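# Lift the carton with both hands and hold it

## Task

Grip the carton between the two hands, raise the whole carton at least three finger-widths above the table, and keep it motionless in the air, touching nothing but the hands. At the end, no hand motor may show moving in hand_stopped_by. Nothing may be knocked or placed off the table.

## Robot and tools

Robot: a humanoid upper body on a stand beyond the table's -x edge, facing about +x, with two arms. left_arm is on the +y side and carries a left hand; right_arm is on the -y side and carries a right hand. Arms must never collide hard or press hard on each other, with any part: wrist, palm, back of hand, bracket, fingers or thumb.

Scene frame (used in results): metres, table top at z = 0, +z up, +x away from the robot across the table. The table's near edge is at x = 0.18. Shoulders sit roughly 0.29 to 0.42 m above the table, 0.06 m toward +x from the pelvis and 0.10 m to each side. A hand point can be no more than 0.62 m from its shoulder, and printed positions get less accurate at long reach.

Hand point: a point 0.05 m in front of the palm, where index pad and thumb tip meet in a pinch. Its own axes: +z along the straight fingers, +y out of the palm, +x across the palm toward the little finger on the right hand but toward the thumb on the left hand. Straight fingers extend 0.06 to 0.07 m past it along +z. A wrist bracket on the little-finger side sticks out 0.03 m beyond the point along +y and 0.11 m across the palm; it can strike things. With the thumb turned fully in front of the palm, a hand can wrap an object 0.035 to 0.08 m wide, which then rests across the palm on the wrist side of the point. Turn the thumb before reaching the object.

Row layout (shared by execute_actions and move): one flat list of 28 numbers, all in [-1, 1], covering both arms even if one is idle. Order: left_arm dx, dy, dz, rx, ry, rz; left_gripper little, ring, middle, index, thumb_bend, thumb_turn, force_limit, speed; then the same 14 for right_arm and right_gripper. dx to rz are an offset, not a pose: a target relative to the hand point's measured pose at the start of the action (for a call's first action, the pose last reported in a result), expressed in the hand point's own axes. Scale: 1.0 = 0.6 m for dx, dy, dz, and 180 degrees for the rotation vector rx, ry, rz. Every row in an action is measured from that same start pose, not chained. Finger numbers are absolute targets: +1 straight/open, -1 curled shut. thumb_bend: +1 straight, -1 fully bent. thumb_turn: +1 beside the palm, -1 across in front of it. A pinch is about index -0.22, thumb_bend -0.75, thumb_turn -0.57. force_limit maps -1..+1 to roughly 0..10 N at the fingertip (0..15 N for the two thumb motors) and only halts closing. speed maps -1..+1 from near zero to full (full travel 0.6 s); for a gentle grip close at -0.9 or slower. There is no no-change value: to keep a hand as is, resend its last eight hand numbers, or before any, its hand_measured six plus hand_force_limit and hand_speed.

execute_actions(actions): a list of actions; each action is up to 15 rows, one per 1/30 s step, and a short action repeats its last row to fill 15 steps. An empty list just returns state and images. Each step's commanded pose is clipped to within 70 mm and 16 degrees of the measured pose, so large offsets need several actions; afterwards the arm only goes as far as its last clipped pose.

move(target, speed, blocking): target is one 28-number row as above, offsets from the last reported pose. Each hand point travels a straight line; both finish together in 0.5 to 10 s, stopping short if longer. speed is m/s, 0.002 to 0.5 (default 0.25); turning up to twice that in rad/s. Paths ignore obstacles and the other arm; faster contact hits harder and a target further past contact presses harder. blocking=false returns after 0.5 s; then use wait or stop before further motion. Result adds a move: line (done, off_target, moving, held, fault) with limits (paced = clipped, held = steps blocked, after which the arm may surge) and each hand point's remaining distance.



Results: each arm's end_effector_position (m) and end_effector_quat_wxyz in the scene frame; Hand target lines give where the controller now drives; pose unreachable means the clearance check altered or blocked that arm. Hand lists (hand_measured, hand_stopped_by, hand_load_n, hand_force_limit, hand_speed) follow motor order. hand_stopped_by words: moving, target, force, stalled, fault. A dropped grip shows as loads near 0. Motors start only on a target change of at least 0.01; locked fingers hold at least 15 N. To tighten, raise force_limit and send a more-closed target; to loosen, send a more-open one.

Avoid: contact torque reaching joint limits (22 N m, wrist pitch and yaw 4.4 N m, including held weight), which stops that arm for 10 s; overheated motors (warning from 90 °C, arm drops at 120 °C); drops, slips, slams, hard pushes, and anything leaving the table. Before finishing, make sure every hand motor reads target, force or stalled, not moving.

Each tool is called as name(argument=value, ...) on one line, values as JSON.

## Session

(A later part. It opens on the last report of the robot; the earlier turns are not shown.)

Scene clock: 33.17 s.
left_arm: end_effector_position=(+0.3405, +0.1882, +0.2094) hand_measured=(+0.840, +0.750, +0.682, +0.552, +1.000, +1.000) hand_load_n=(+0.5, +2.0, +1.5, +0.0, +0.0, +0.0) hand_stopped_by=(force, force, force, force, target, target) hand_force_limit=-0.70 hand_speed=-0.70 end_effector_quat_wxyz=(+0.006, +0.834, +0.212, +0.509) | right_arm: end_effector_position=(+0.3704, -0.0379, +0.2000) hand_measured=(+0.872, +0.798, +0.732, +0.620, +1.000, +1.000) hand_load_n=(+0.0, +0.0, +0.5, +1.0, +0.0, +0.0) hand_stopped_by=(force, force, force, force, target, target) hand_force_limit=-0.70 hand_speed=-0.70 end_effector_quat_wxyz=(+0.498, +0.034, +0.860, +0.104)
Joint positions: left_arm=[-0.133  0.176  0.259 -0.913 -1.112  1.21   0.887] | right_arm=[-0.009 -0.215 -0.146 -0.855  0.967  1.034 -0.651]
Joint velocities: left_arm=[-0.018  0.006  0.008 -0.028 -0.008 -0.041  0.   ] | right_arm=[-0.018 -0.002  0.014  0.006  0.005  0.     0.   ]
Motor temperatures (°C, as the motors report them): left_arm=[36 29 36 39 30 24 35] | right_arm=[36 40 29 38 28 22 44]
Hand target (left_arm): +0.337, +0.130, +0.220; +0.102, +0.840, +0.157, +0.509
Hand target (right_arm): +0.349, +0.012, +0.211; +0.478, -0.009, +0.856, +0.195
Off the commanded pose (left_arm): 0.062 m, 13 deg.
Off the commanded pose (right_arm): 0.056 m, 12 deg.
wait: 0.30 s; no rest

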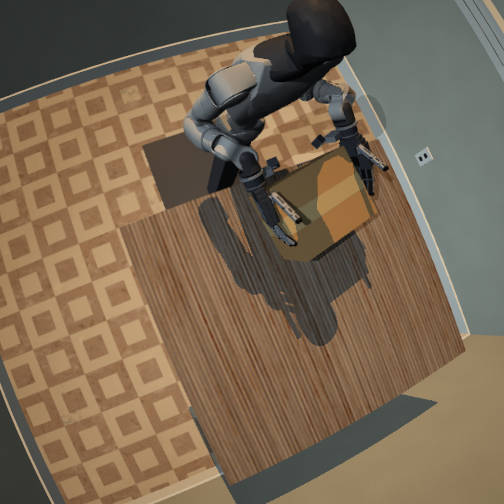

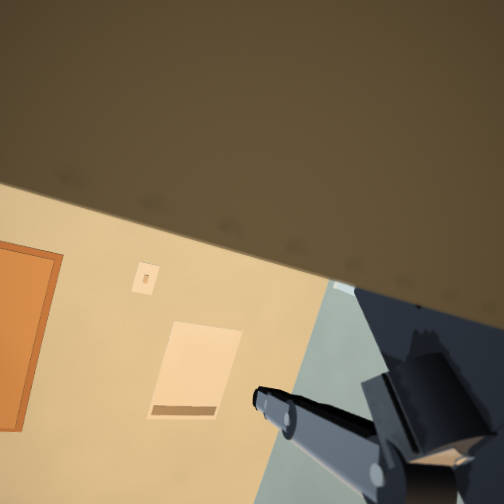

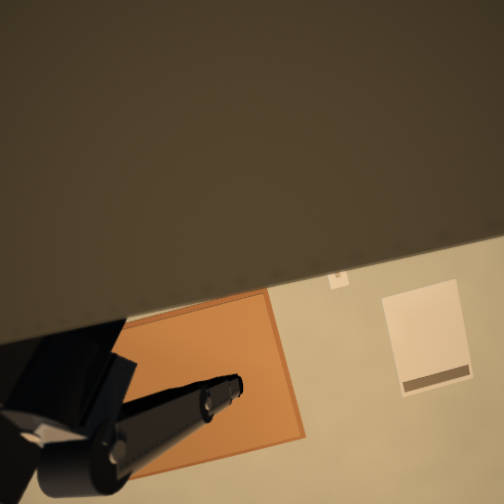

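execute_actions(actions=[])

zoom_image(camera="cam_high", region=[230, 110, 410, 290])

Scene clock: 33.30 s.
left_arm: end_effector_position=(+0.3405, +0.1880, +0.2094) hand_measured=(+0.840, +0.750, +0.682, +0.552, +1.000, +1.000) hand_load_n=(+0.0, +2.0, +1.0, +0.0, +0.0, +0.0) hand_stopped_by=(force, force, force, force, target, target) hand_force_limit=-0.70 hand_speed=-0.70 end_effector_quat_wxyz=(+0.006, +0.834, +0.212, +0.509) | right_arm: end_effector_position=(+0.3703, -0.0381, +0.1994) hand_measured=(+0.872, +0.798, +0.732, +0.620, +1.000, +1.000) hand_load_n=(+0.0, +0.0, +1.0, +1.0, +0.0, +0.0) hand_stopped_by=(force, force, force, force, target, target) hand_force_limit=-0.70 hand_speed=-0.70 end_effector_quat_wxyz=(+0.497, +0.033, +0.861, +0.103)
Joint positions: left_arm=[-0.133  0.176  0.259 -0.913 -1.112  1.212  0.887] | right_arm=[-0.009 -0.215 -0.146 -0.855  0.967  1.036 -0.652]
Joint velocities: left_arm=[0.011 0.    0.006 0.003 0.002 0.001 0.   ] | right_arm=[0.006 0.006 0.011 0.    0.    0.    0.   ]
Motor temperatures (°C, as the motors report them): left_arm=[36 29 36 39 31 24 35] | right_arm=[36 40 29 38 29 22 44]
Hand target (left_arm): +0.337, +0.130, +0.220; +0.102, +0.840, +0.157, +0.509
Hand target (right_arm): +0.349, +0.012, +0.211; +0.478, -0.009, +0.856, +0.195
Off the commanded pose (left_arm): 0.062 m, 13 deg.
Off the commanded pose (right_arm): 0.056 m, 12 deg.

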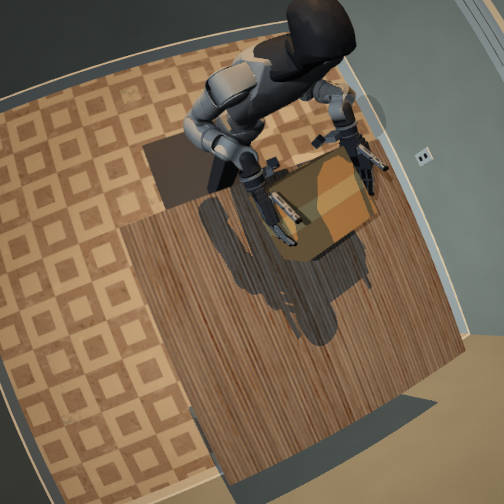

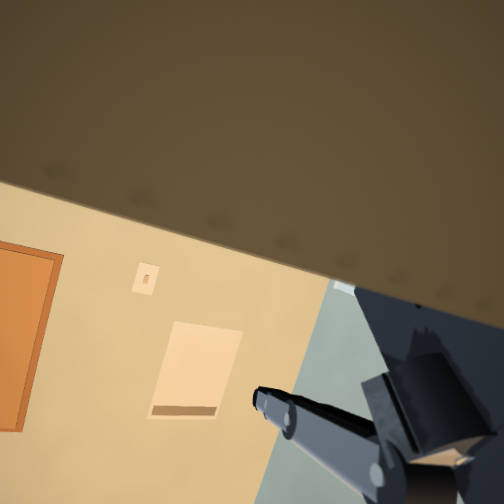

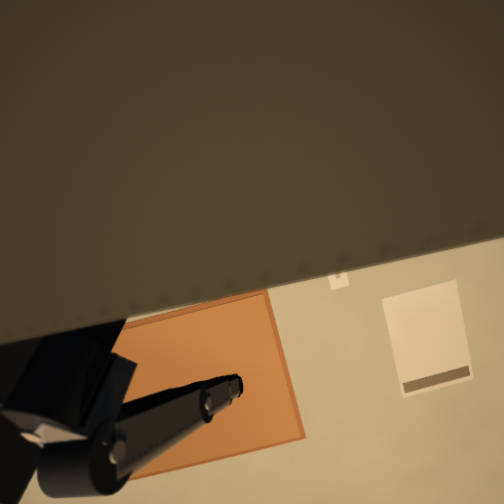

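Region (230, 110, 410, 290) of cam_high's 504x504 image, scaled by 2.800, with more detail than that image has.

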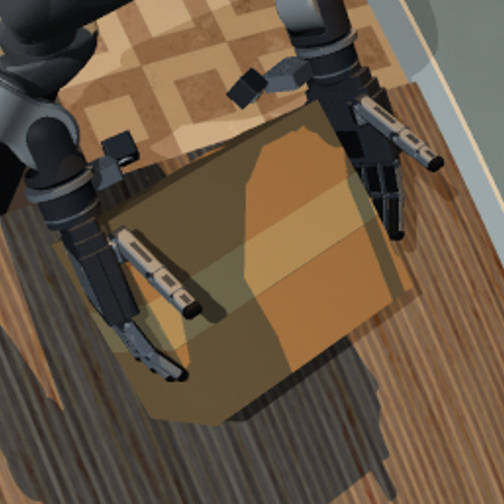

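execute_actions(actions=[[[-0.025,0.092,-0.02,-0.064,-0.019,0,0.95,0.9,0.88,0.8,1,1,-0.7,0.2,0.017,0.084,-0.015,-0.059,0.017,0.009,0.95,0.9,0.88,0.8,1,1,-0.7,0.2],[-0.03,0.085,-0.018,-0.06,-0.019,0.001,0.95,0.9,0.88,0.8,1,1,-0.7,0.2,0.022,0.077,-0.013,-0.055,0.016,0.009,0.95,0.9,0.88,0.8,1,1,-0.7,0.2],[-0.037,0.078,-0.015,-0.057,-0.019,0.002,0.95,0.9,0.88,0.8,1,1,-0.7,0.2,0.029,0.07,-0.011,-0.052,0.016,0.008,0.95,0.9,0.88,0.8,1,1,-0.7,0.2],[-0.045,0.07,-0.012,-0.054,-0.019,0.002,0.95,0.9,0.88,0.8,1,1,-0.7,0.2,0.038,0.062,-0.008,-0.049,0.016,0.008,0.95,0.9,0.88,0.8,1,1,-0.7,0.2],[-0.054,0.064,-0.009,-0.052,-0.02,0.002,0.95,0.9,0.88,0.8,1,1,-0.7,0.2,0.046,0.056,-0.006,-0.047,0.017,0.007,0.95,0.9,0.88,0.8,1,1,-0.7,0.2],[-0.062,0.059,-0.007,-0.05,-0.02,0.002,0.95,0.9,0.88,0.8,1,1,-0.7,0.2,0.054,0.051,-0.004,-0.045,0.017,0.007,0.95,0.9,0.88,0.8,1,1,-0.7,0.2],[-0.07,0.054,-0.005,-0.048,-0.02,0.002,0.95,0.9,0.88,0.8,1,1,-0.7,0.2,0.062,0.046,-0.002,-0.043,0.017,0.007,0.95,0.9,0.88,0.8,1,1,-0.7,0.2],[-0.077,0.049,-0.003,-0.046,-0.02,0.002,0.95,0.9,0.88,0.8,1,1,-0.7,0.2,0.069,0.041,0,-0.041,0.017,0.006,0.95,0.9,0.88,0.8,1,1,-0.7,0.2],[-0.083,0.044,-0.001,-0.044,-0.02,0.002,0.95,0.9,0.88,0.8,1,1,-0.7,0.2,0.075,0.036,0.002,-0.039,0.017,0.006,0.95,0.9,0.88,0.8,1,1,-0.7,0.2],[-0.087,0.038,0.001,-0.041,-0.019,0.003,0.95,0.9,0.88,0.8,1,1,-0.7,0.2,0.08,0.03,0.004,-0.036,0.016,0.005,0.95,0.9,0.88,0.8,1,1,-0.7,0.2],[-0.089,0.029,0.004,-0.036,-0.018,0.004,0.95,0.9,0.88,0.8,1,1,-0.7,0.2,0.083,0.021,0.006,-0.031,0.015,0.004,0.95,0.9,0.88,0.8,1,1,-0.7,0.2],[-0.089,0.017,0.007,-0.028,-0.016,0.005,0.95,0.9,0.88,0.8,1,1,-0.7,0.2,0.084,0.01,0.008,-0.024,0.013,0.003,0.95,0.9,0.88,0.8,1,1,-0.7,0.2],[-0.088,0.003,0.011,-0.019,-0.014,0.006,0.95,0.9,0.88,0.8,1,1,-0.7,0.2,0.083,-0.003,0.011,-0.015,0.011,0.002,0.95,0.9,0.88,0.8,1,1,-0.7,0.2],[-0.086,-0.012,0.014,-0.01,-0.012,0.007,0.95,0.9,0.88,0.8,1,1,-0.7,0.2,0.082,-0.017,0.013,-0.006,0.009,0,0.95,0.9,0.88,0.8,1,1,-0.7,0.2],[-0.0835,-0.026,0.017,-0.001,-0.01,0.0085,0.95,0.9,0.88,0.8,1,1,-0.7,0.2,0.08,-0.03,0.0155,0.003,0.008,-0.001,0.95,0.9,0.88,0.8,1,1,-0.7,0.2]]])

wait(seconds=0.3)

zoom_image(camera="cam_high", region=[230, 110, 410, 290])

Scene clock: 36.00 s.
left_arm: end_effector_position=(+0.3258, +0.1808, +0.1651) hand_measured=(+0.950, +0.900, +0.880, +0.800, +1.000, +1.000) hand_load_n=(+0.0, +0.0, +0.0, +0.0, +0.0, +0.0) hand_stopped_by=(target, target, target, target, target, target) hand_force_limit=-0.70 hand_speed=0.20 end_effector_quat_wxyz=(+0.006, +0.849, +0.192, +0.492) | right_arm: end_effector_position=(+0.3567, -0.0428, +0.1562) hand_measured=(+0.950, +0.900, +0.880, +0.800, +1.000, +1.000) hand_load_n=(+0.0, +0.0, +0.0, +0.0, +0.0, +0.0) hand_stopped_by=(target, target, target, target, target, target) hand_force_limit=-0.70 hand_speed=0.20 end_effector_quat_wxyz=(+0.485, +0.029, +0.868, +0.104)
Joint positions: left_arm=[ 0.079  0.245  0.078 -0.837 -0.823  0.962  0.62 ] | right_arm=[ 0.162 -0.238 -0.005 -0.724  0.726  0.775 -0.425]
Joint velocities: left_arm=[ 0.405  0.129 -0.296  0.279  0.551 -0.835 -0.622] | right_arm=[ 0.238  0.037  0.176  0.285 -0.324 -0.583  0.306]
Motor temperatures (°C, as the motors report them): left_arm=[36 29 36 39 31 24 37] | right_arm=[36 40 29 38 29 22 46]
Hand target (left_arm): +0.323, +0.185, +0.159; +0.001, +0.848, +0.193, +0.493
Hand target (right_arm): +0.356, -0.048, +0.150; +0.484, +0.036, +0.869, +0.098
Off the commanded pose (left_arm): 0.009 m, 1 deg.
Off the commanded pose (right_arm): 0.007 m, 1 deg.

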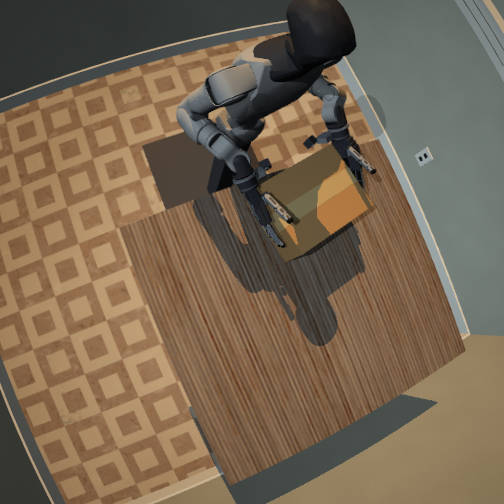

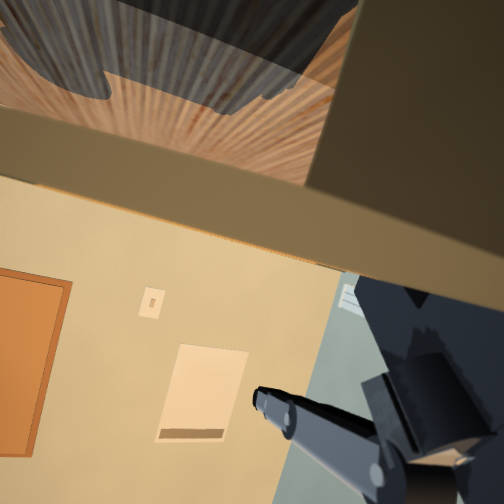

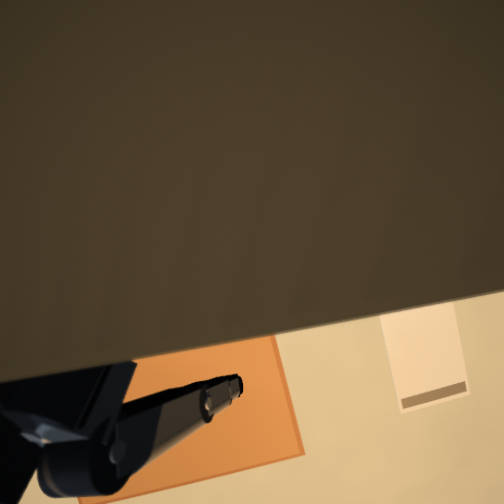

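Scene clock: 36.30 s.
left_arm: end_effector_position=(+0.3230, +0.1854, +0.1585) hand_measured=(+0.950, +0.900, +0.880, +0.800, +1.000, +1.000) hand_load_n=(+0.0, +0.0, +0.0, +0.0, +0.0, +0.0) hand_stopped_by=(target, target, target, target, target, target) hand_force_limit=-0.70 hand_speed=0.20 end_effector_quat_wxyz=(+0.002, +0.849, +0.195, +0.492) | right_arm: end_effector_position=(+0.3558, -0.0479, +0.1501) hand_measured=(+0.950, +0.900, +0.880, +0.800, +1.000, +1.000) hand_load_n=(+0.0, +0.0, +0.0, +0.0, +0.0, +0.0) hand_stopped_by=(target, target, target, target, target, target) hand_force_limit=-0.70 hand_speed=0.20 end_effector_quat_wxyz=(+0.483, +0.036, +0.869, +0.098)
Joint positions: left_arm=[ 0.114  0.255  0.066 -0.814 -0.785  0.908  0.581] | right_arm=[ 0.181 -0.235 -0.001 -0.705  0.71   0.747 -0.416]
Joint velocities: left_arm=[ 0.002  0.008  0.008  0.     0.005  0.    -0.001] | right_arm=[ 0.005 -0.003  0.003  0.002  0.005  0.     0.   ]
Motor temperatures (°C, as the motors report them): left_arm=[36 29 36 39 31 24 37] | right_arm=[36 40 29 38 29 22 45]
Hand target (left_arm): +0.323, +0.185, +0.159; +0.001, +0.848, +0.193, +0.493
Hand target (right_arm): +0.356, -0.048, +0.150; +0.484, +0.036, +0.869, +0.098
Off the commanded pose (left_arm): 0.001 m, 1 deg.
Off the commanded pose (right_arm): 0.002 m, 1 deg.
wait: 0.30 s; at rest by 0.27 s

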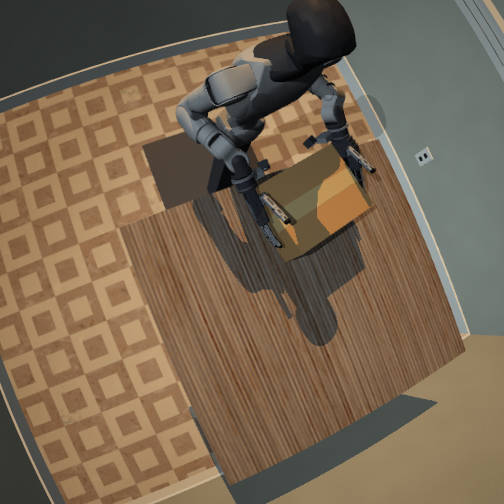

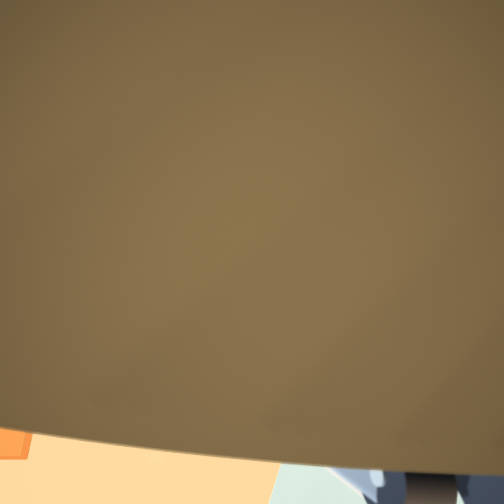

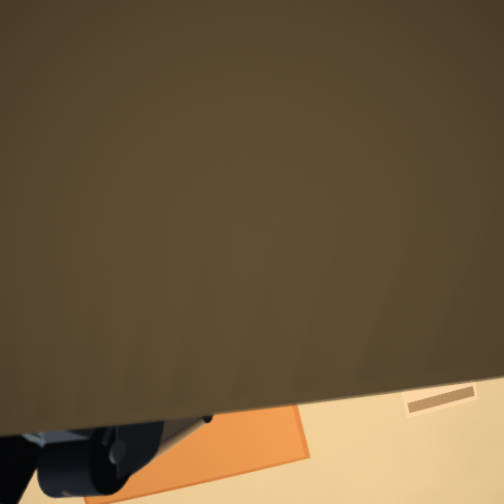

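Region (230, 110, 410, 290) of cam_high's 504x504 image, scaled by 2.800, with more detail than that image has.

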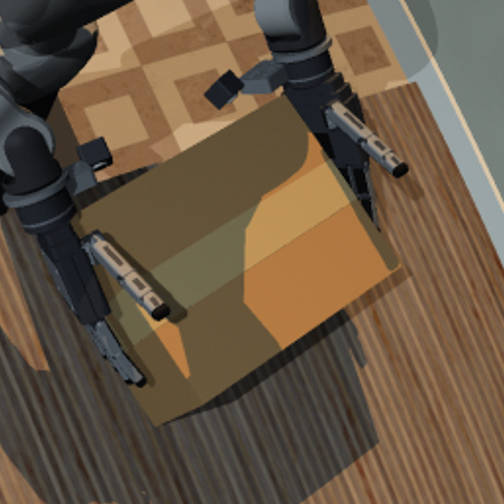

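execute_actions(actions=[[[0,0,0,0,0,-0.002,0.83,0.75,0.68,0.55,1,1,-0.2,0.2,0,0.001,0,0,0,0,0.855,0.79,0.735,0.63,1,1,-0.2,0.2],[-0.001,0.002,0,0,0,-0.004,0.83,0.75,0.68,0.55,1,1,-0.2,0.2,0.001,0.003,0,0,0,0,0.855,0.79,0.735,0.63,1,1,-0.2,0.2],[-0.001,0.005,0,0,0,-0.005,0.83,0.75,0.68,0.55,1,1,-0.2,0.2,0.001,0.006,0,0,0,0,0.855,0.79,0.735,0.63,1,1,-0.2,0.2],[-0.002,0.009,-0.001,-0.002,0,-0.005,0.83,0.75,0.68,0.55,1,1,-0.2,0.2,0.002,0.01,-0.001,-0.002,0,0,0.855,0.79,0.735,0.63,1,1,-0.2,0.2],[-0.003,0.014,-0.002,-0.005,-0.001,-0.006,0.83,0.75,0.68,0.55,1,1,-0.2,0.2,0.003,0.015,-0.002,-0.005,0.001,0.001,0.855,0.79,0.735,0.63,1,1,-0.2,0.2],[-0.005,0.021,-0.004,-0.01,-0.002,-0.007,0.83,0.75,0.68,0.55,1,1,-0.2,0.2,0.004,0.022,-0.003,-0.01,0.001,0.002,0.855,0.79,0.735,0.63,1,1,-0.2,0.2],[-0.007,0.03,-0.006,-0.016,-0.003,-0.008,0.83,0.75,0.68,0.55,1,1,-0.2,0.2,0.006,0.031,-0.005,-0.016,0.002,0.003,0.855,0.79,0.735,0.63,1,1,-0.2,0.2],[-0.009,0.04,-0.009,-0.023,-0.004,-0.01,0.83,0.75,0.68,0.55,1,1,-0.2,0.2,0.007,0.04,-0.007,-0.022,0.003,0.005,0.855,0.79,0.735,0.63,1,1,-0.2,0.2],[-0.011,0.05,-0.011,-0.03,-0.005,-0.011,0.83,0.75,0.68,0.55,1,1,-0.2,0.2,0.009,0.05,-0.01,-0.029,0.004,0.006,0.855,0.79,0.735,0.63,1,1,-0.2,0.2],[-0.013,0.06,-0.014,-0.037,-0.006,-0.013,0.83,0.75,0.68,0.55,1,1,-0.2,0.2,0.01,0.059,-0.012,-0.035,0.005,0.008,0.855,0.79,0.735,0.63,1,1,-0.2,0.2],[-0.015,0.069,-0.016,-0.043,-0.007,-0.014,0.83,0.75,0.68,0.55,1,1,-0.2,0.2,0.012,0.068,-0.014,-0.042,0.005,0.009,0.855,0.79,0.735,0.63,1,1,-0.2,0.2],[-0.017,0.078,-0.019,-0.05,-0.008,-0.016,0.83,0.75,0.68,0.55,1,1,-0.2,0.2,0.013,0.077,-0.016,-0.048,0.006,0.011,0.855,0.79,0.735,0.63,1,1,-0.2,0.2],[-0.019,0.087,-0.021,-0.056,-0.009,-0.017,0.83,0.75,0.68,0.55,1,1,-0.2,0.2,0.015,0.085,-0.018,-0.054,0.007,0.012,0.855,0.79,0.735,0.63,1,1,-0.2,0.2],[-0.021,0.095,-0.023,-0.061,-0.01,-0.018,0.83,0.75,0.68,0.55,1,1,-0.2,0.2,0.016,0.093,-0.02,-0.059,0.008,0.013,0.855,0.79,0.735,0.63,1,1,-0.2,0.2],[-0.022,0.101,-0.025,-0.065,-0.01,-0.019,0.83,0.75,0.68,0.55,1,1,-0.2,0.2,0.017,0.099,-0.021,-0.063,0.008,0.014,0.855,0.79,0.735,0.63,1,1,-0.2,0.2]]])

wait(seconds=0.25)

Scene clock: 37.50 s.
left_arm: end_effector_position=(+0.3230, +0.1830, +0.1586) hand_measured=(+0.830, +0.750, +0.680, +0.550, +1.000, +1.000) hand_load_n=(+1.5, +1.0, +2.0, +2.5, +0.0, +0.0) hand_stopped_by=(target, target, target, target, target, target) hand_force_limit=-0.20 hand_speed=0.20 end_effector_quat_wxyz=(+0.000, +0.843, +0.205, +0.497) | right_arm: end_effector_position=(+0.3537, -0.0435, +0.1496) hand_measured=(+0.856, +0.790, +0.736, +0.630, +1.000, +1.000) hand_load_n=(+2.0, +1.0, +1.0, +1.0, +0.0, +0.0) hand_stopped_by=(target, target, target, target, target, target) hand_force_limit=-0.20 hand_speed=0.20 end_effector_quat_wxyz=(+0.487, +0.031, +0.867, +0.097)
Joint positions: left_arm=[ 0.133  0.235  0.022 -0.81  -0.743  0.856  0.589] | right_arm=[ 0.191 -0.231  0.031 -0.704  0.678  0.722 -0.416]
Joint velocities: left_arm=[ 0.072 -0.003 -0.089  0.002  0.126 -0.146 -0.045] | right_arm=[ 0.028 -0.031  0.041  0.021 -0.051 -0.071  0.041]
Motor temperatures (°C, as the motors report them): left_arm=[36 29 36 39 31 24 36] | right_arm=[36 40 29 38 29 22 44]
Hand target (left_arm): +0.321, +0.126, +0.170; +0.106, +0.846, +0.171, +0.494
Hand target (right_arm): +0.336, +0.006, +0.163; +0.471, +0.006, +0.861, +0.194
Off the commanded pose (left_arm): 0.061 m, 13 deg.
Off the commanded pose (right_arm): 0.057 m, 12 deg.

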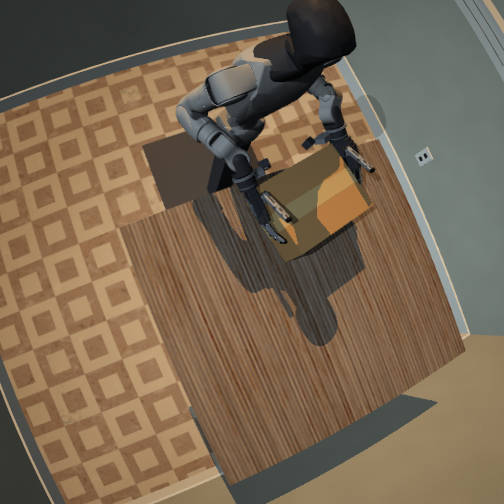

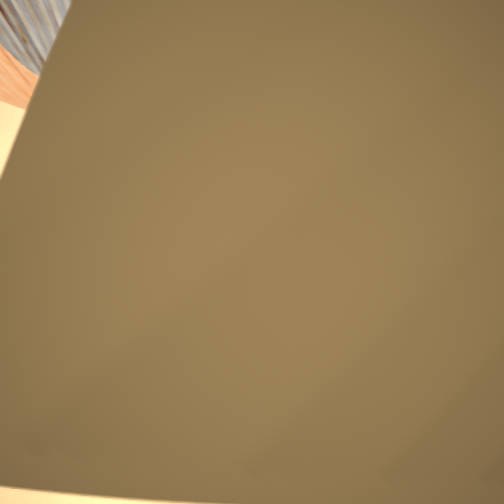

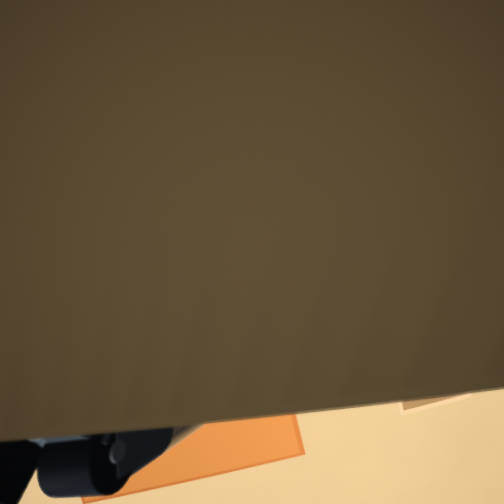

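Scene clock: 37.77 s.
left_arm: end_effector_position=(+0.3225, +0.1828, +0.1586) hand_measured=(+0.830, +0.750, +0.680, +0.550, +1.000, +1.000) hand_load_n=(+1.5, +1.0, +2.0, +2.5, +0.0, +0.0) hand_stopped_by=(target, target, target, target, target, target) hand_force_limit=-0.20 hand_speed=0.20 end_effector_quat_wxyz=(-0.000, +0.842, +0.205, +0.499) | right_arm: end_effector_position=(+0.3535, -0.0433, +0.1495) hand_measured=(+0.856, +0.790, +0.736, +0.630, +1.000, +1.000) hand_load_n=(+2.0, +1.5, +1.5, +1.5, +0.0, +0.0) hand_stopped_by=(target, target, target, target, target, target) hand_force_limit=-0.20 hand_speed=0.20 end_effector_quat_wxyz=(+0.488, +0.030, +0.867, +0.097)
Joint positions: left_arm=[ 0.14   0.236  0.015 -0.81  -0.733  0.844  0.585] | right_arm=[ 0.194 -0.232  0.035 -0.702  0.672  0.714 -0.412]
Joint velocities: left_arm=[-0.003 -0.014  0.005  0.    -0.003  0.     0.   ] | right_arm=[-0.011 -0.008 -0.009  0.003 -0.015  0.     0.   ]
Motor temperatures (°C, as the motors report them): left_arm=[36 29 36 39 31 24 36] | right_arm=[36 40 29 38 29 22 44]
Hand target (left_arm): +0.321, +0.126, +0.170; +0.106, +0.846, +0.171, +0.494
Hand target (right_arm): +0.336, +0.006, +0.163; +0.471, +0.006, +0.861, +0.194
Off the commanded pose (left_arm): 0.061 m, 13 deg.
Off the commanded pose (right_arm): 0.057 m, 12 deg.
wait: 0.27 s; at rest by 0.17 s

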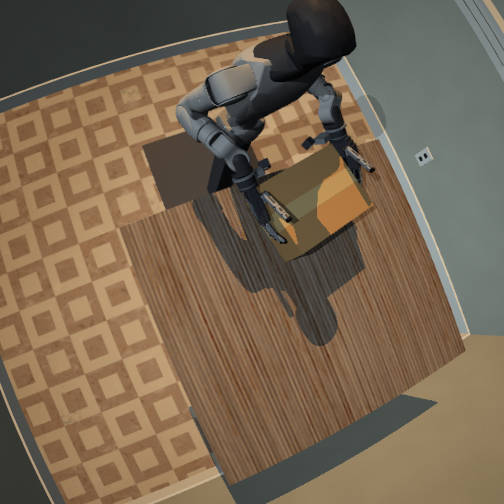

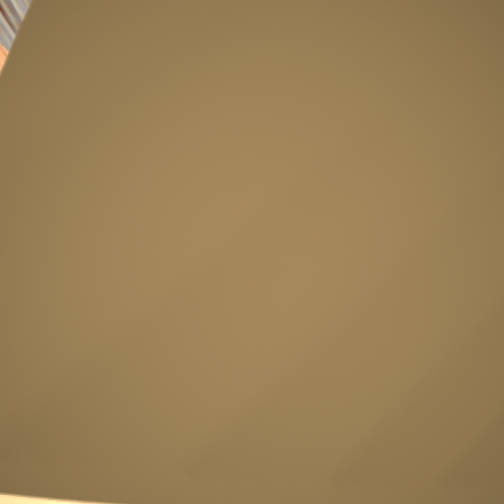

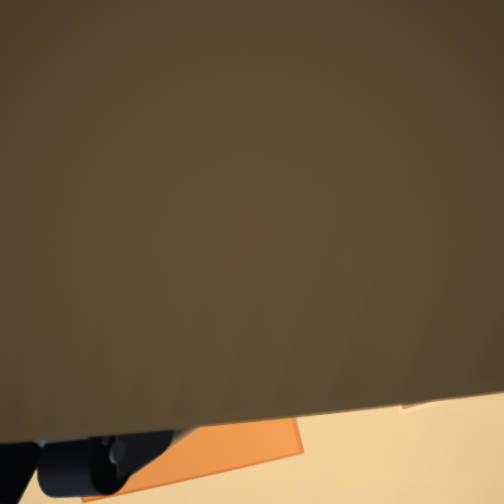

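execute_actions(actions=[[[-0.021,0.096,-0.024,-0.068,-0.018,-0.015,0.83,0.75,0.68,0.55,1,1,-0.2,0.2,0.012,0.091,-0.019,-0.062,0.011,0.018,0.855,0.79,0.735,0.63,1,1,-0.2,0.2],[-0.019,0.095,-0.024,-0.069,-0.018,-0.015,0.83,0.75,0.68,0.55,1,1,-0.2,0.2,0.01,0.091,-0.02,-0.064,0.011,0.017,0.855,0.79,0.735,0.63,1,1,-0.2,0.2],[-0.017,0.095,-0.025,-0.07,-0.018,-0.014,0.83,0.75,0.68,0.55,1,1,-0.2,0.2,0.008,0.091,-0.021,-0.065,0.011,0.017,0.855,0.79,0.735,0.63,1,1,-0.2,0.2],[-0.015,0.096,-0.026,-0.07,-0.018,-0.014,0.83,0.75,0.68,0.55,1,1,-0.2,0.2,0.006,0.092,-0.022,-0.065,0.011,0.017,0.855,0.79,0.735,0.63,1,1,-0.2,0.2],[-0.012,0.096,-0.027,-0.07,-0.018,-0.014,0.83,0.75,0.68,0.55,1,1,-0.2,0.2,0.003,0.092,-0.023,-0.065,0.011,0.016,0.855,0.79,0.735,0.63,1,1,-0.2,0.2],[-0.009,0.097,-0.028,-0.07,-0.018,-0.013,0.83,0.75,0.68,0.55,1,1,-0.2,0.2,0,0.093,-0.024,-0.065,0.011,0.016,0.855,0.79,0.735,0.63,1,1,-0.2,0.2],[-0.006,0.098,-0.029,-0.07,-0.018,-0.013,0.83,0.75,0.68,0.55,1,1,-0.2,0.2,-0.003,0.094,-0.025,-0.065,0.011,0.016,0.855,0.79,0.735,0.63,1,1,-0.2,0.2],[-0.003,0.099,-0.03,-0.071,-0.018,-0.013,0.83,0.75,0.68,0.55,1,1,-0.2,0.2,-0.006,0.095,-0.026,-0.066,0.011,0.015,0.855,0.79,0.735,0.63,1,1,-0.2,0.2],[0,0.099,-0.031,-0.071,-0.018,-0.012,0.83,0.75,0.68,0.55,1,1,-0.2,0.2,-0.009,0.095,-0.027,-0.066,0.011,0.015,0.855,0.79,0.735,0.63,1,1,-0.2,0.2],[0.003,0.1,-0.031,-0.071,-0.018,-0.012,0.83,0.75,0.68,0.55,1,1,-0.2,0.2,-0.012,0.096,-0.027,-0.066,0.011,0.015,0.855,0.79,0.735,0.63,1,1,-0.2,0.2],[0.006,0.101,-0.032,-0.072,-0.018,-0.012,0.83,0.75,0.68,0.55,1,1,-0.2,0.2,-0.015,0.097,-0.028,-0.067,0.011,0.014,0.855,0.79,0.735,0.63,1,1,-0.2,0.2],[0.009,0.102,-0.032,-0.072,-0.018,-0.011,0.83,0.75,0.68,0.55,1,1,-0.2,0.2,-0.018,0.098,-0.028,-0.067,0.011,0.014,0.855,0.79,0.735,0.63,1,1,-0.2,0.2],[0.012,0.102,-0.033,-0.072,-0.018,-0.011,0.83,0.75,0.68,0.55,1,1,-0.2,0.2,-0.021,0.098,-0.029,-0.067,0.011,0.014,0.855,0.79,0.735,0.63,1,1,-0.2,0.2],[0.015,0.103,-0.033,-0.073,-0.018,-0.011,0.83,0.75,0.68,0.55,1,1,-0.2,0.2,-0.024,0.099,-0.029,-0.068,0.011,0.014,0.855,0.79,0.735,0.63,1,1,-0.2,0.2],[0.017,0.104,-0.033,-0.073,-0.018,-0.011,0.83,0.75,0.68,0.55,1,1,-0.2,0.2,-0.026,0.1,-0.029,-0.068,0.011,0.014,0.855,0.79,0.735,0.63,1,1,-0.2,0.2]]])

wait(seconds=0.3)

Scene clock: 39.23 s.
left_arm: end_effector_position=(+0.3251, +0.1854, +0.1707) hand_measured=(+0.830, +0.750, +0.680, +0.550, +1.000, +1.000) hand_load_n=(+5.0, +3.0, +3.5, +3.0, +0.0, +0.0) hand_stopped_by=(target, target, target, target, target, target) hand_force_limit=-0.20 hand_speed=0.20 end_effector_quat_wxyz=(+0.004, +0.844, +0.206, +0.494) | right_arm: end_effector_position=(+0.3559, -0.0406, +0.1651) hand_measured=(+0.856, +0.790, +0.736, +0.630, +1.000, +1.000) hand_load_n=(+6.0, +3.5, +3.0, +2.5, +0.0, +0.0) hand_stopped_by=(target, target, target, target, target, target) hand_force_limit=-0.20 hand_speed=0.20 end_effector_quat_wxyz=(+0.487, +0.027, +0.866, +0.107)
Joint positions: left_arm=[ 0.079  0.233  0.097 -0.859 -0.856  0.97   0.658] | right_arm=[ 0.151 -0.243 -0.021 -0.766  0.766  0.816 -0.458]
Joint velocities: left_arm=[-0.41  -0.005  0.313 -0.239 -0.394  0.261  0.208] | right_arm=[-0.279 -0.008 -0.222 -0.19   0.344  0.211 -0.229]
Motor temperatures (°C, as the motors report them): left_arm=[36 29 37 39 31 24 37] | right_arm=[36 40 30 38 29 22 46]
Hand target (left_arm): +0.326, +0.128, +0.193; +0.109, +0.844, +0.159, +0.500
Hand target (right_arm): +0.339, +0.008, +0.185; +0.475, -0.011, +0.857, +0.200
Off the commanded pose (left_arm): 0.064 m, 13 deg.
Off the commanded pose (right_arm): 0.056 m, 11 deg.

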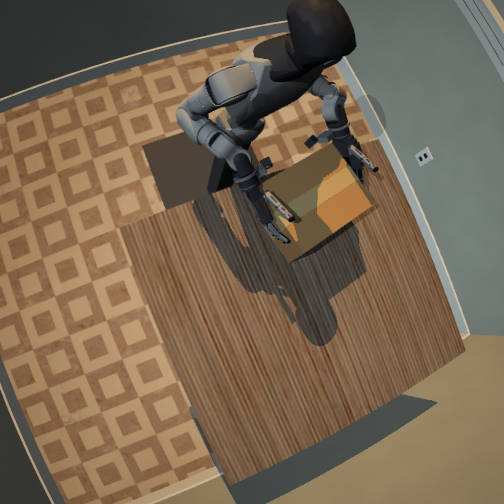

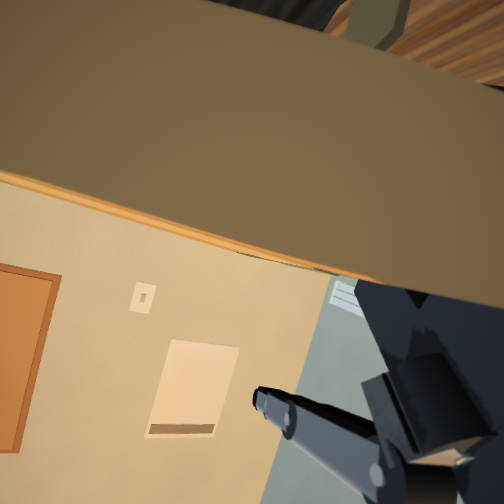

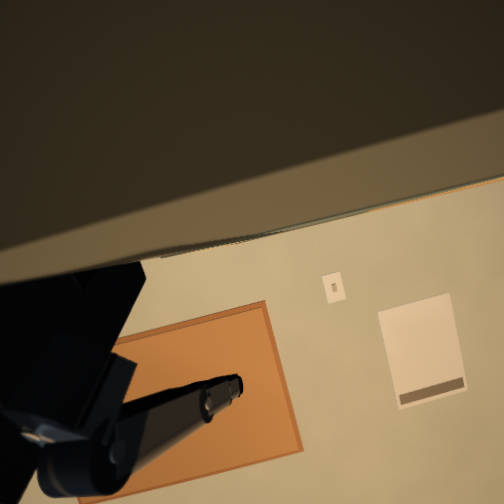

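Scene clock: 39.53 s.
left_arm: end_effector_position=(+0.3285, +0.1862, +0.1788) hand_measured=(+0.830, +0.750, +0.680, +0.550, +1.000, +1.000) hand_load_n=(+6.5, +3.0, +3.0, +1.5, +0.0, +0.0) hand_stopped_by=(target, target, target, target, target, target) hand_force_limit=-0.20 hand_speed=0.20 end_effector_quat_wxyz=(+0.006, +0.840, +0.208, +0.501) | right_arm: end_effector_position=(+0.3597, -0.0398, +0.1735) hand_measured=(+0.856, +0.790, +0.736, +0.630, +1.000, +1.000) hand_load_n=(+6.0, +3.5, +3.0, +2.0, +0.0, +0.0) hand_stopped_by=(target, target, target, target, target, target) hand_force_limit=-0.20 hand_speed=0.20 end_effector_quat_wxyz=(+0.495, +0.027, +0.862, +0.108)
Joint positions: left_arm=[ 0.051  0.23   0.116 -0.869 -0.884  0.991  0.679] | right_arm=[ 0.128 -0.243 -0.035 -0.78   0.786  0.834 -0.475]
Joint velocities: left_arm=[-0.002  0.018  0.017  0.    -0.008  0.     0.   ] | right_arm=[ 0.009 -0.006 -0.005  0.003 -0.002  0.     0.   ]
Motor temperatures (°C, as the motors report them): left_arm=[36 29 37 39 31 24 38] | right_arm=[36 40 30 38 29 22 46]
Hand target (left_arm): +0.326, +0.128, +0.193; +0.109, +0.844, +0.159, +0.500
Hand target (right_arm): +0.339, +0.008, +0.185; +0.475, -0.011, +0.857, +0.200
Off the commanded pose (left_arm): 0.062 m, 13 deg.
Off the commanded pose (right_arm): 0.054 m, 11 deg.
wait: 0.30 s; at rest by 0.27 s

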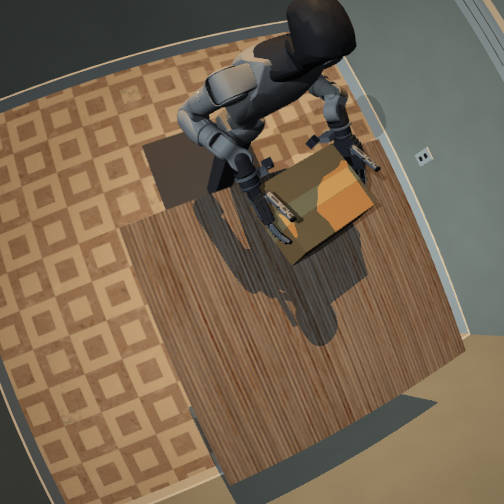

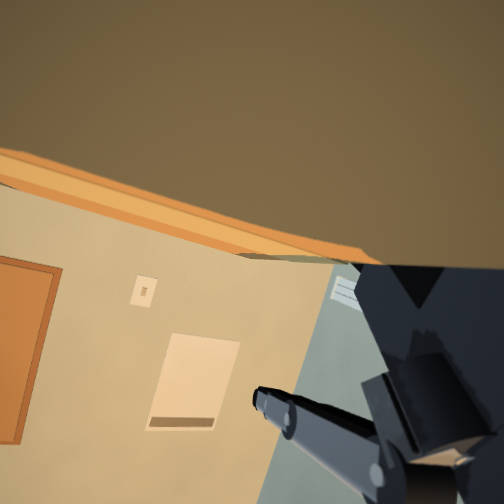

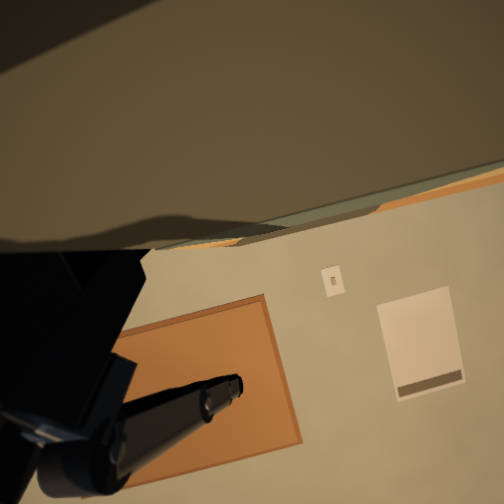

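execute_actions(actions=[[[-0.019,0.096,-0.021,-0.068,-0.019,-0.007,0.83,0.75,0.68,0.55,1,1,-0.2,0.2,0.013,0.085,-0.015,-0.06,0.015,0.012,0.855,0.79,0.735,0.63,1,1,-0.2,0.2],[-0.02,0.093,-0.015,-0.066,-0.019,-0.006,0.83,0.75,0.68,0.55,1,1,-0.2,0.2,0.015,0.082,-0.009,-0.058,0.015,0.011,0.855,0.79,0.735,0.63,1,1,-0.2,0.2],[-0.021,0.09,-0.007,-0.064,-0.019,-0.006,0.83,0.75,0.68,0.55,1,1,-0.2,0.2,0.017,0.079,-0.002,-0.056,0.015,0.011,0.855,0.79,0.735,0.63,1,1,-0.2,0.2],[-0.021,0.087,0.002,-0.062,-0.019,-0.005,0.83,0.75,0.68,0.55,1,1,-0.2,0.2,0.018,0.076,0.007,-0.054,0.016,0.01,0.855,0.79,0.735,0.63,1,1,-0.2,0.2],[-0.021,0.084,0.011,-0.06,-0.019,-0.005,0.83,0.75,0.68,0.55,1,1,-0.2,0.2,0.019,0.073,0.016,-0.052,0.016,0.01,0.855,0.79,0.735,0.63,1,1,-0.2,0.2],[-0.021,0.081,0.02,-0.058,-0.019,-0.004,0.83,0.75,0.68,0.55,1,1,-0.2,0.2,0.02,0.07,0.025,-0.05,0.016,0.009,0.855,0.79,0.735,0.63,1,1,-0.2,0.2],[-0.02,0.078,0.029,-0.056,-0.018,-0.004,0.83,0.75,0.68,0.55,1,1,-0.2,0.2,0.02,0.067,0.034,-0.048,0.016,0.009,0.855,0.79,0.735,0.63,1,1,-0.2,0.2],[-0.019,0.075,0.037,-0.054,-0.018,-0.003,0.83,0.75,0.68,0.55,1,1,-0.2,0.2,0.02,0.064,0.042,-0.046,0.016,0.008,0.855,0.79,0.735,0.63,1,1,-0.2,0.2],[-0.018,0.071,0.043,-0.052,-0.018,-0.002,0.83,0.75,0.68,0.55,1,1,-0.2,0.2,0.02,0.06,0.048,-0.043,0.016,0.008,0.855,0.79,0.735,0.63,1,1,-0.2,0.2],[-0.017,0.066,0.047,-0.049,-0.017,-0.002,0.83,0.75,0.68,0.55,1,1,-0.2,0.2,0.019,0.055,0.052,-0.04,0.016,0.007,0.855,0.79,0.735,0.63,1,1,-0.2,0.2],[-0.015,0.058,0.05,-0.044,-0.016,-0.001,0.83,0.75,0.68,0.55,1,1,-0.2,0.2,0.018,0.048,0.054,-0.035,0.015,0.006,0.855,0.79,0.735,0.63,1,1,-0.2,0.2],[-0.012,0.044,0.052,-0.035,-0.013,0,0.83,0.75,0.68,0.55,1,1,-0.2,0.2,0.016,0.036,0.055,-0.026,0.013,0.004,0.855,0.79,0.735,0.63,1,1,-0.2,0.2],[-0.009,0.028,0.054,-0.023,-0.01,0.002,0.83,0.75,0.68,0.55,1,1,-0.2,0.2,0.014,0.021,0.056,-0.015,0.011,0.002,0.855,0.79,0.735,0.63,1,1,-0.2,0.2],[-0.006,0.011,0.056,-0.011,-0.007,0.003,0.83,0.75,0.68,0.55,1,1,-0.2,0.2,0.012,0.006,0.057,-0.004,0.008,0,0.855,0.79,0.735,0.63,1,1,-0.2,0.2],[-0.004,-0.006,0.058,0,-0.004,0.004,0.83,0.75,0.68,0.55,1,1,-0.2,0.2,0.011,-0.009,0.058,0.006,0.006,-0.002,0.855,0.79,0.735,0.63,1,1,-0.2,0.2]]])

wait(seconds=0.3)

zoom_image(camera="cam_high", region=[230, 110, 410, 290])

Scene clock: 41.27 s.
left_arm: end_effector_position=(+0.3592, +0.1943, +0.1658) hand_measured=(+0.830, +0.750, +0.680, +0.550, +1.000, +1.000) hand_load_n=(+0.5, +0.5, +1.0, +0.5, +0.0, +0.0) hand_stopped_by=(target, target, target, target, target, target) hand_force_limit=-0.20 hand_speed=0.20 end_effector_quat_wxyz=(+0.011, +0.840, +0.203, +0.502) | right_arm: end_effector_position=(+0.3907, -0.0374, +0.1580) hand_measured=(+0.856, +0.790, +0.736, +0.630, +1.000, +1.000) hand_load_n=(+1.5, +1.0, +0.5, +0.5, +0.0, +0.0) hand_stopped_by=(target, target, target, target, target, target) hand_force_limit=-0.20 hand_speed=0.20 end_effector_quat_wxyz=(+0.495, +0.029, +0.862, +0.106)
Joint positions: left_arm=[-0.075  0.268  0.093 -0.659 -0.831  0.912  0.601] | right_arm=[-0.013 -0.246 -0.015 -0.576  0.74   0.775 -0.439]
Joint velocities: left_arm=[ 0.055 -0.006 -0.048  0.035  0.086 -0.109 -0.014] | right_arm=[ 0.015  0.025  0.067  0.002 -0.072 -0.065 -0.061]
Motor temperatures (°C, as the motors report them): left_arm=[36 29 37 40 31 24 40] | right_arm=[36 40 30 38 29 22 48]
Hand target (left_arm): +0.356, +0.197, +0.159; +0.004, +0.843, +0.205, +0.497
Hand target (right_arm): +0.387, -0.039, +0.150; +0.487, +0.031, +0.867, +0.100
Off the commanded pose (left_arm): 0.008 m, 1 deg.
Off the commanded pose (right_arm): 0.009 m, 1 deg.

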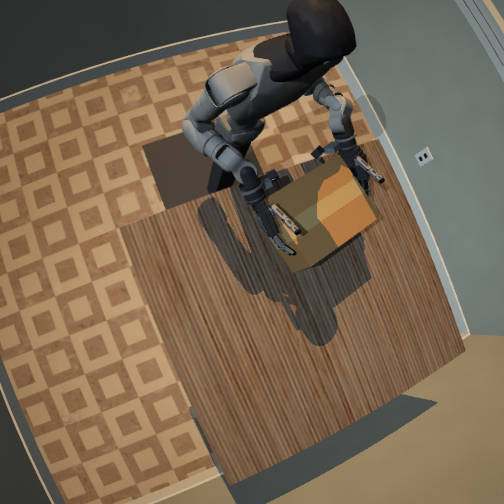

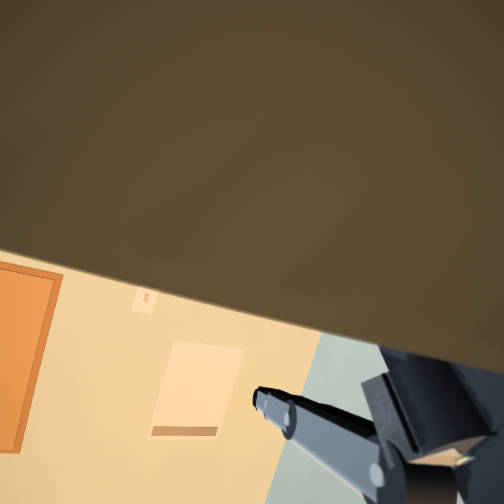

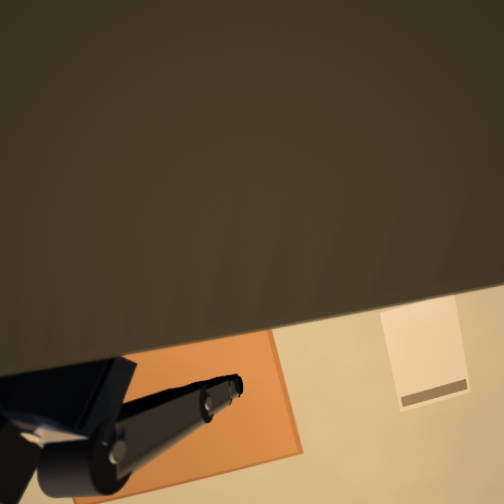

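Scene clock: 41.57 s.
left_arm: end_effector_position=(+0.3555, +0.1969, +0.1595) hand_measured=(+0.830, +0.750, +0.680, +0.550, +1.000, +1.000) hand_load_n=(+0.0, +0.0, +0.0, +0.0, +0.0, +0.0) hand_stopped_by=(target, target, target, target, target, target) hand_force_limit=-0.20 hand_speed=0.20 end_effector_quat_wxyz=(+0.005, +0.844, +0.206, +0.496) | right_arm: end_effector_position=(+0.3872, -0.0388, +0.1516) hand_measured=(+0.856, +0.790, +0.736, +0.630, +1.000, +1.000) hand_load_n=(+0.0, +0.0, +0.0, +0.0, +0.0, +0.0) hand_stopped_by=(target, target, target, target, target, target) hand_force_limit=-0.20 hand_speed=0.20 end_effector_quat_wxyz=(+0.487, +0.031, +0.867, +0.102)
Joint positions: left_arm=[-0.055  0.27   0.091 -0.657 -0.822  0.906  0.599] | right_arm=[ 0.004 -0.243 -0.008 -0.574  0.737  0.773 -0.443]
Joint velocities: left_arm=[0.002 0.005 0.    0.    0.006 0.    0.   ] | right_arm=[ 0.006  0.017 -0.008  0.002 -0.008  0.     0.   ]
Motor temperatures (°C, as the motors report them): left_arm=[36 29 37 40 31 24 39] | right_arm=[36 40 30 38 29 22 48]
Hand target (left_arm): +0.356, +0.197, +0.159; +0.004, +0.843, +0.205, +0.497
Hand target (right_arm): +0.387, -0.039, +0.150; +0.487, +0.031, +0.867, +0.100
Off the commanded pose (left_arm): 0.001 m, 0 deg.
Off the commanded pose (right_arm): 0.002 m, 0 deg.
wait: 0.30 s; no rest

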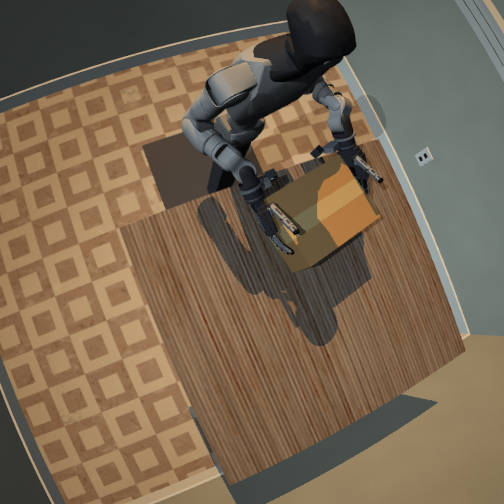

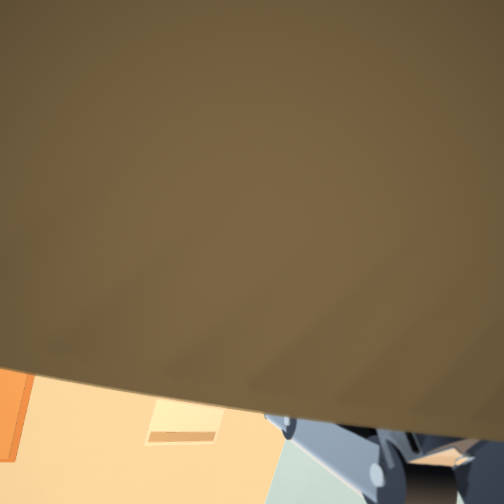

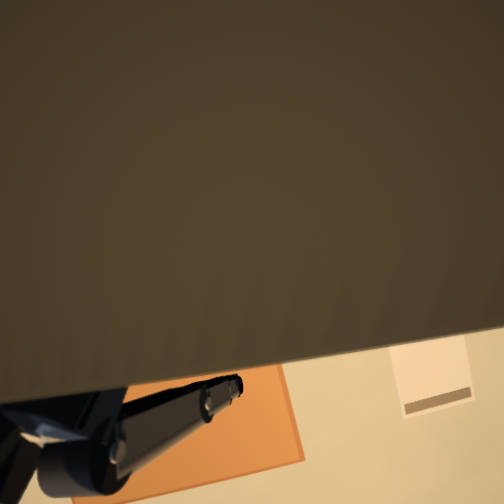

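Region (230, 110, 410, 290) of cam_high's 504x504 image, scaled by 2.800, with more detail than that image has.

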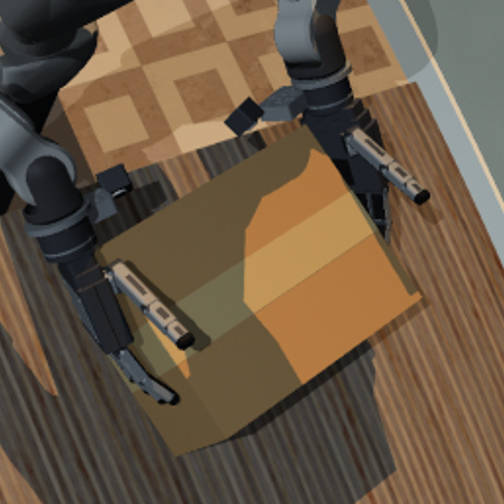

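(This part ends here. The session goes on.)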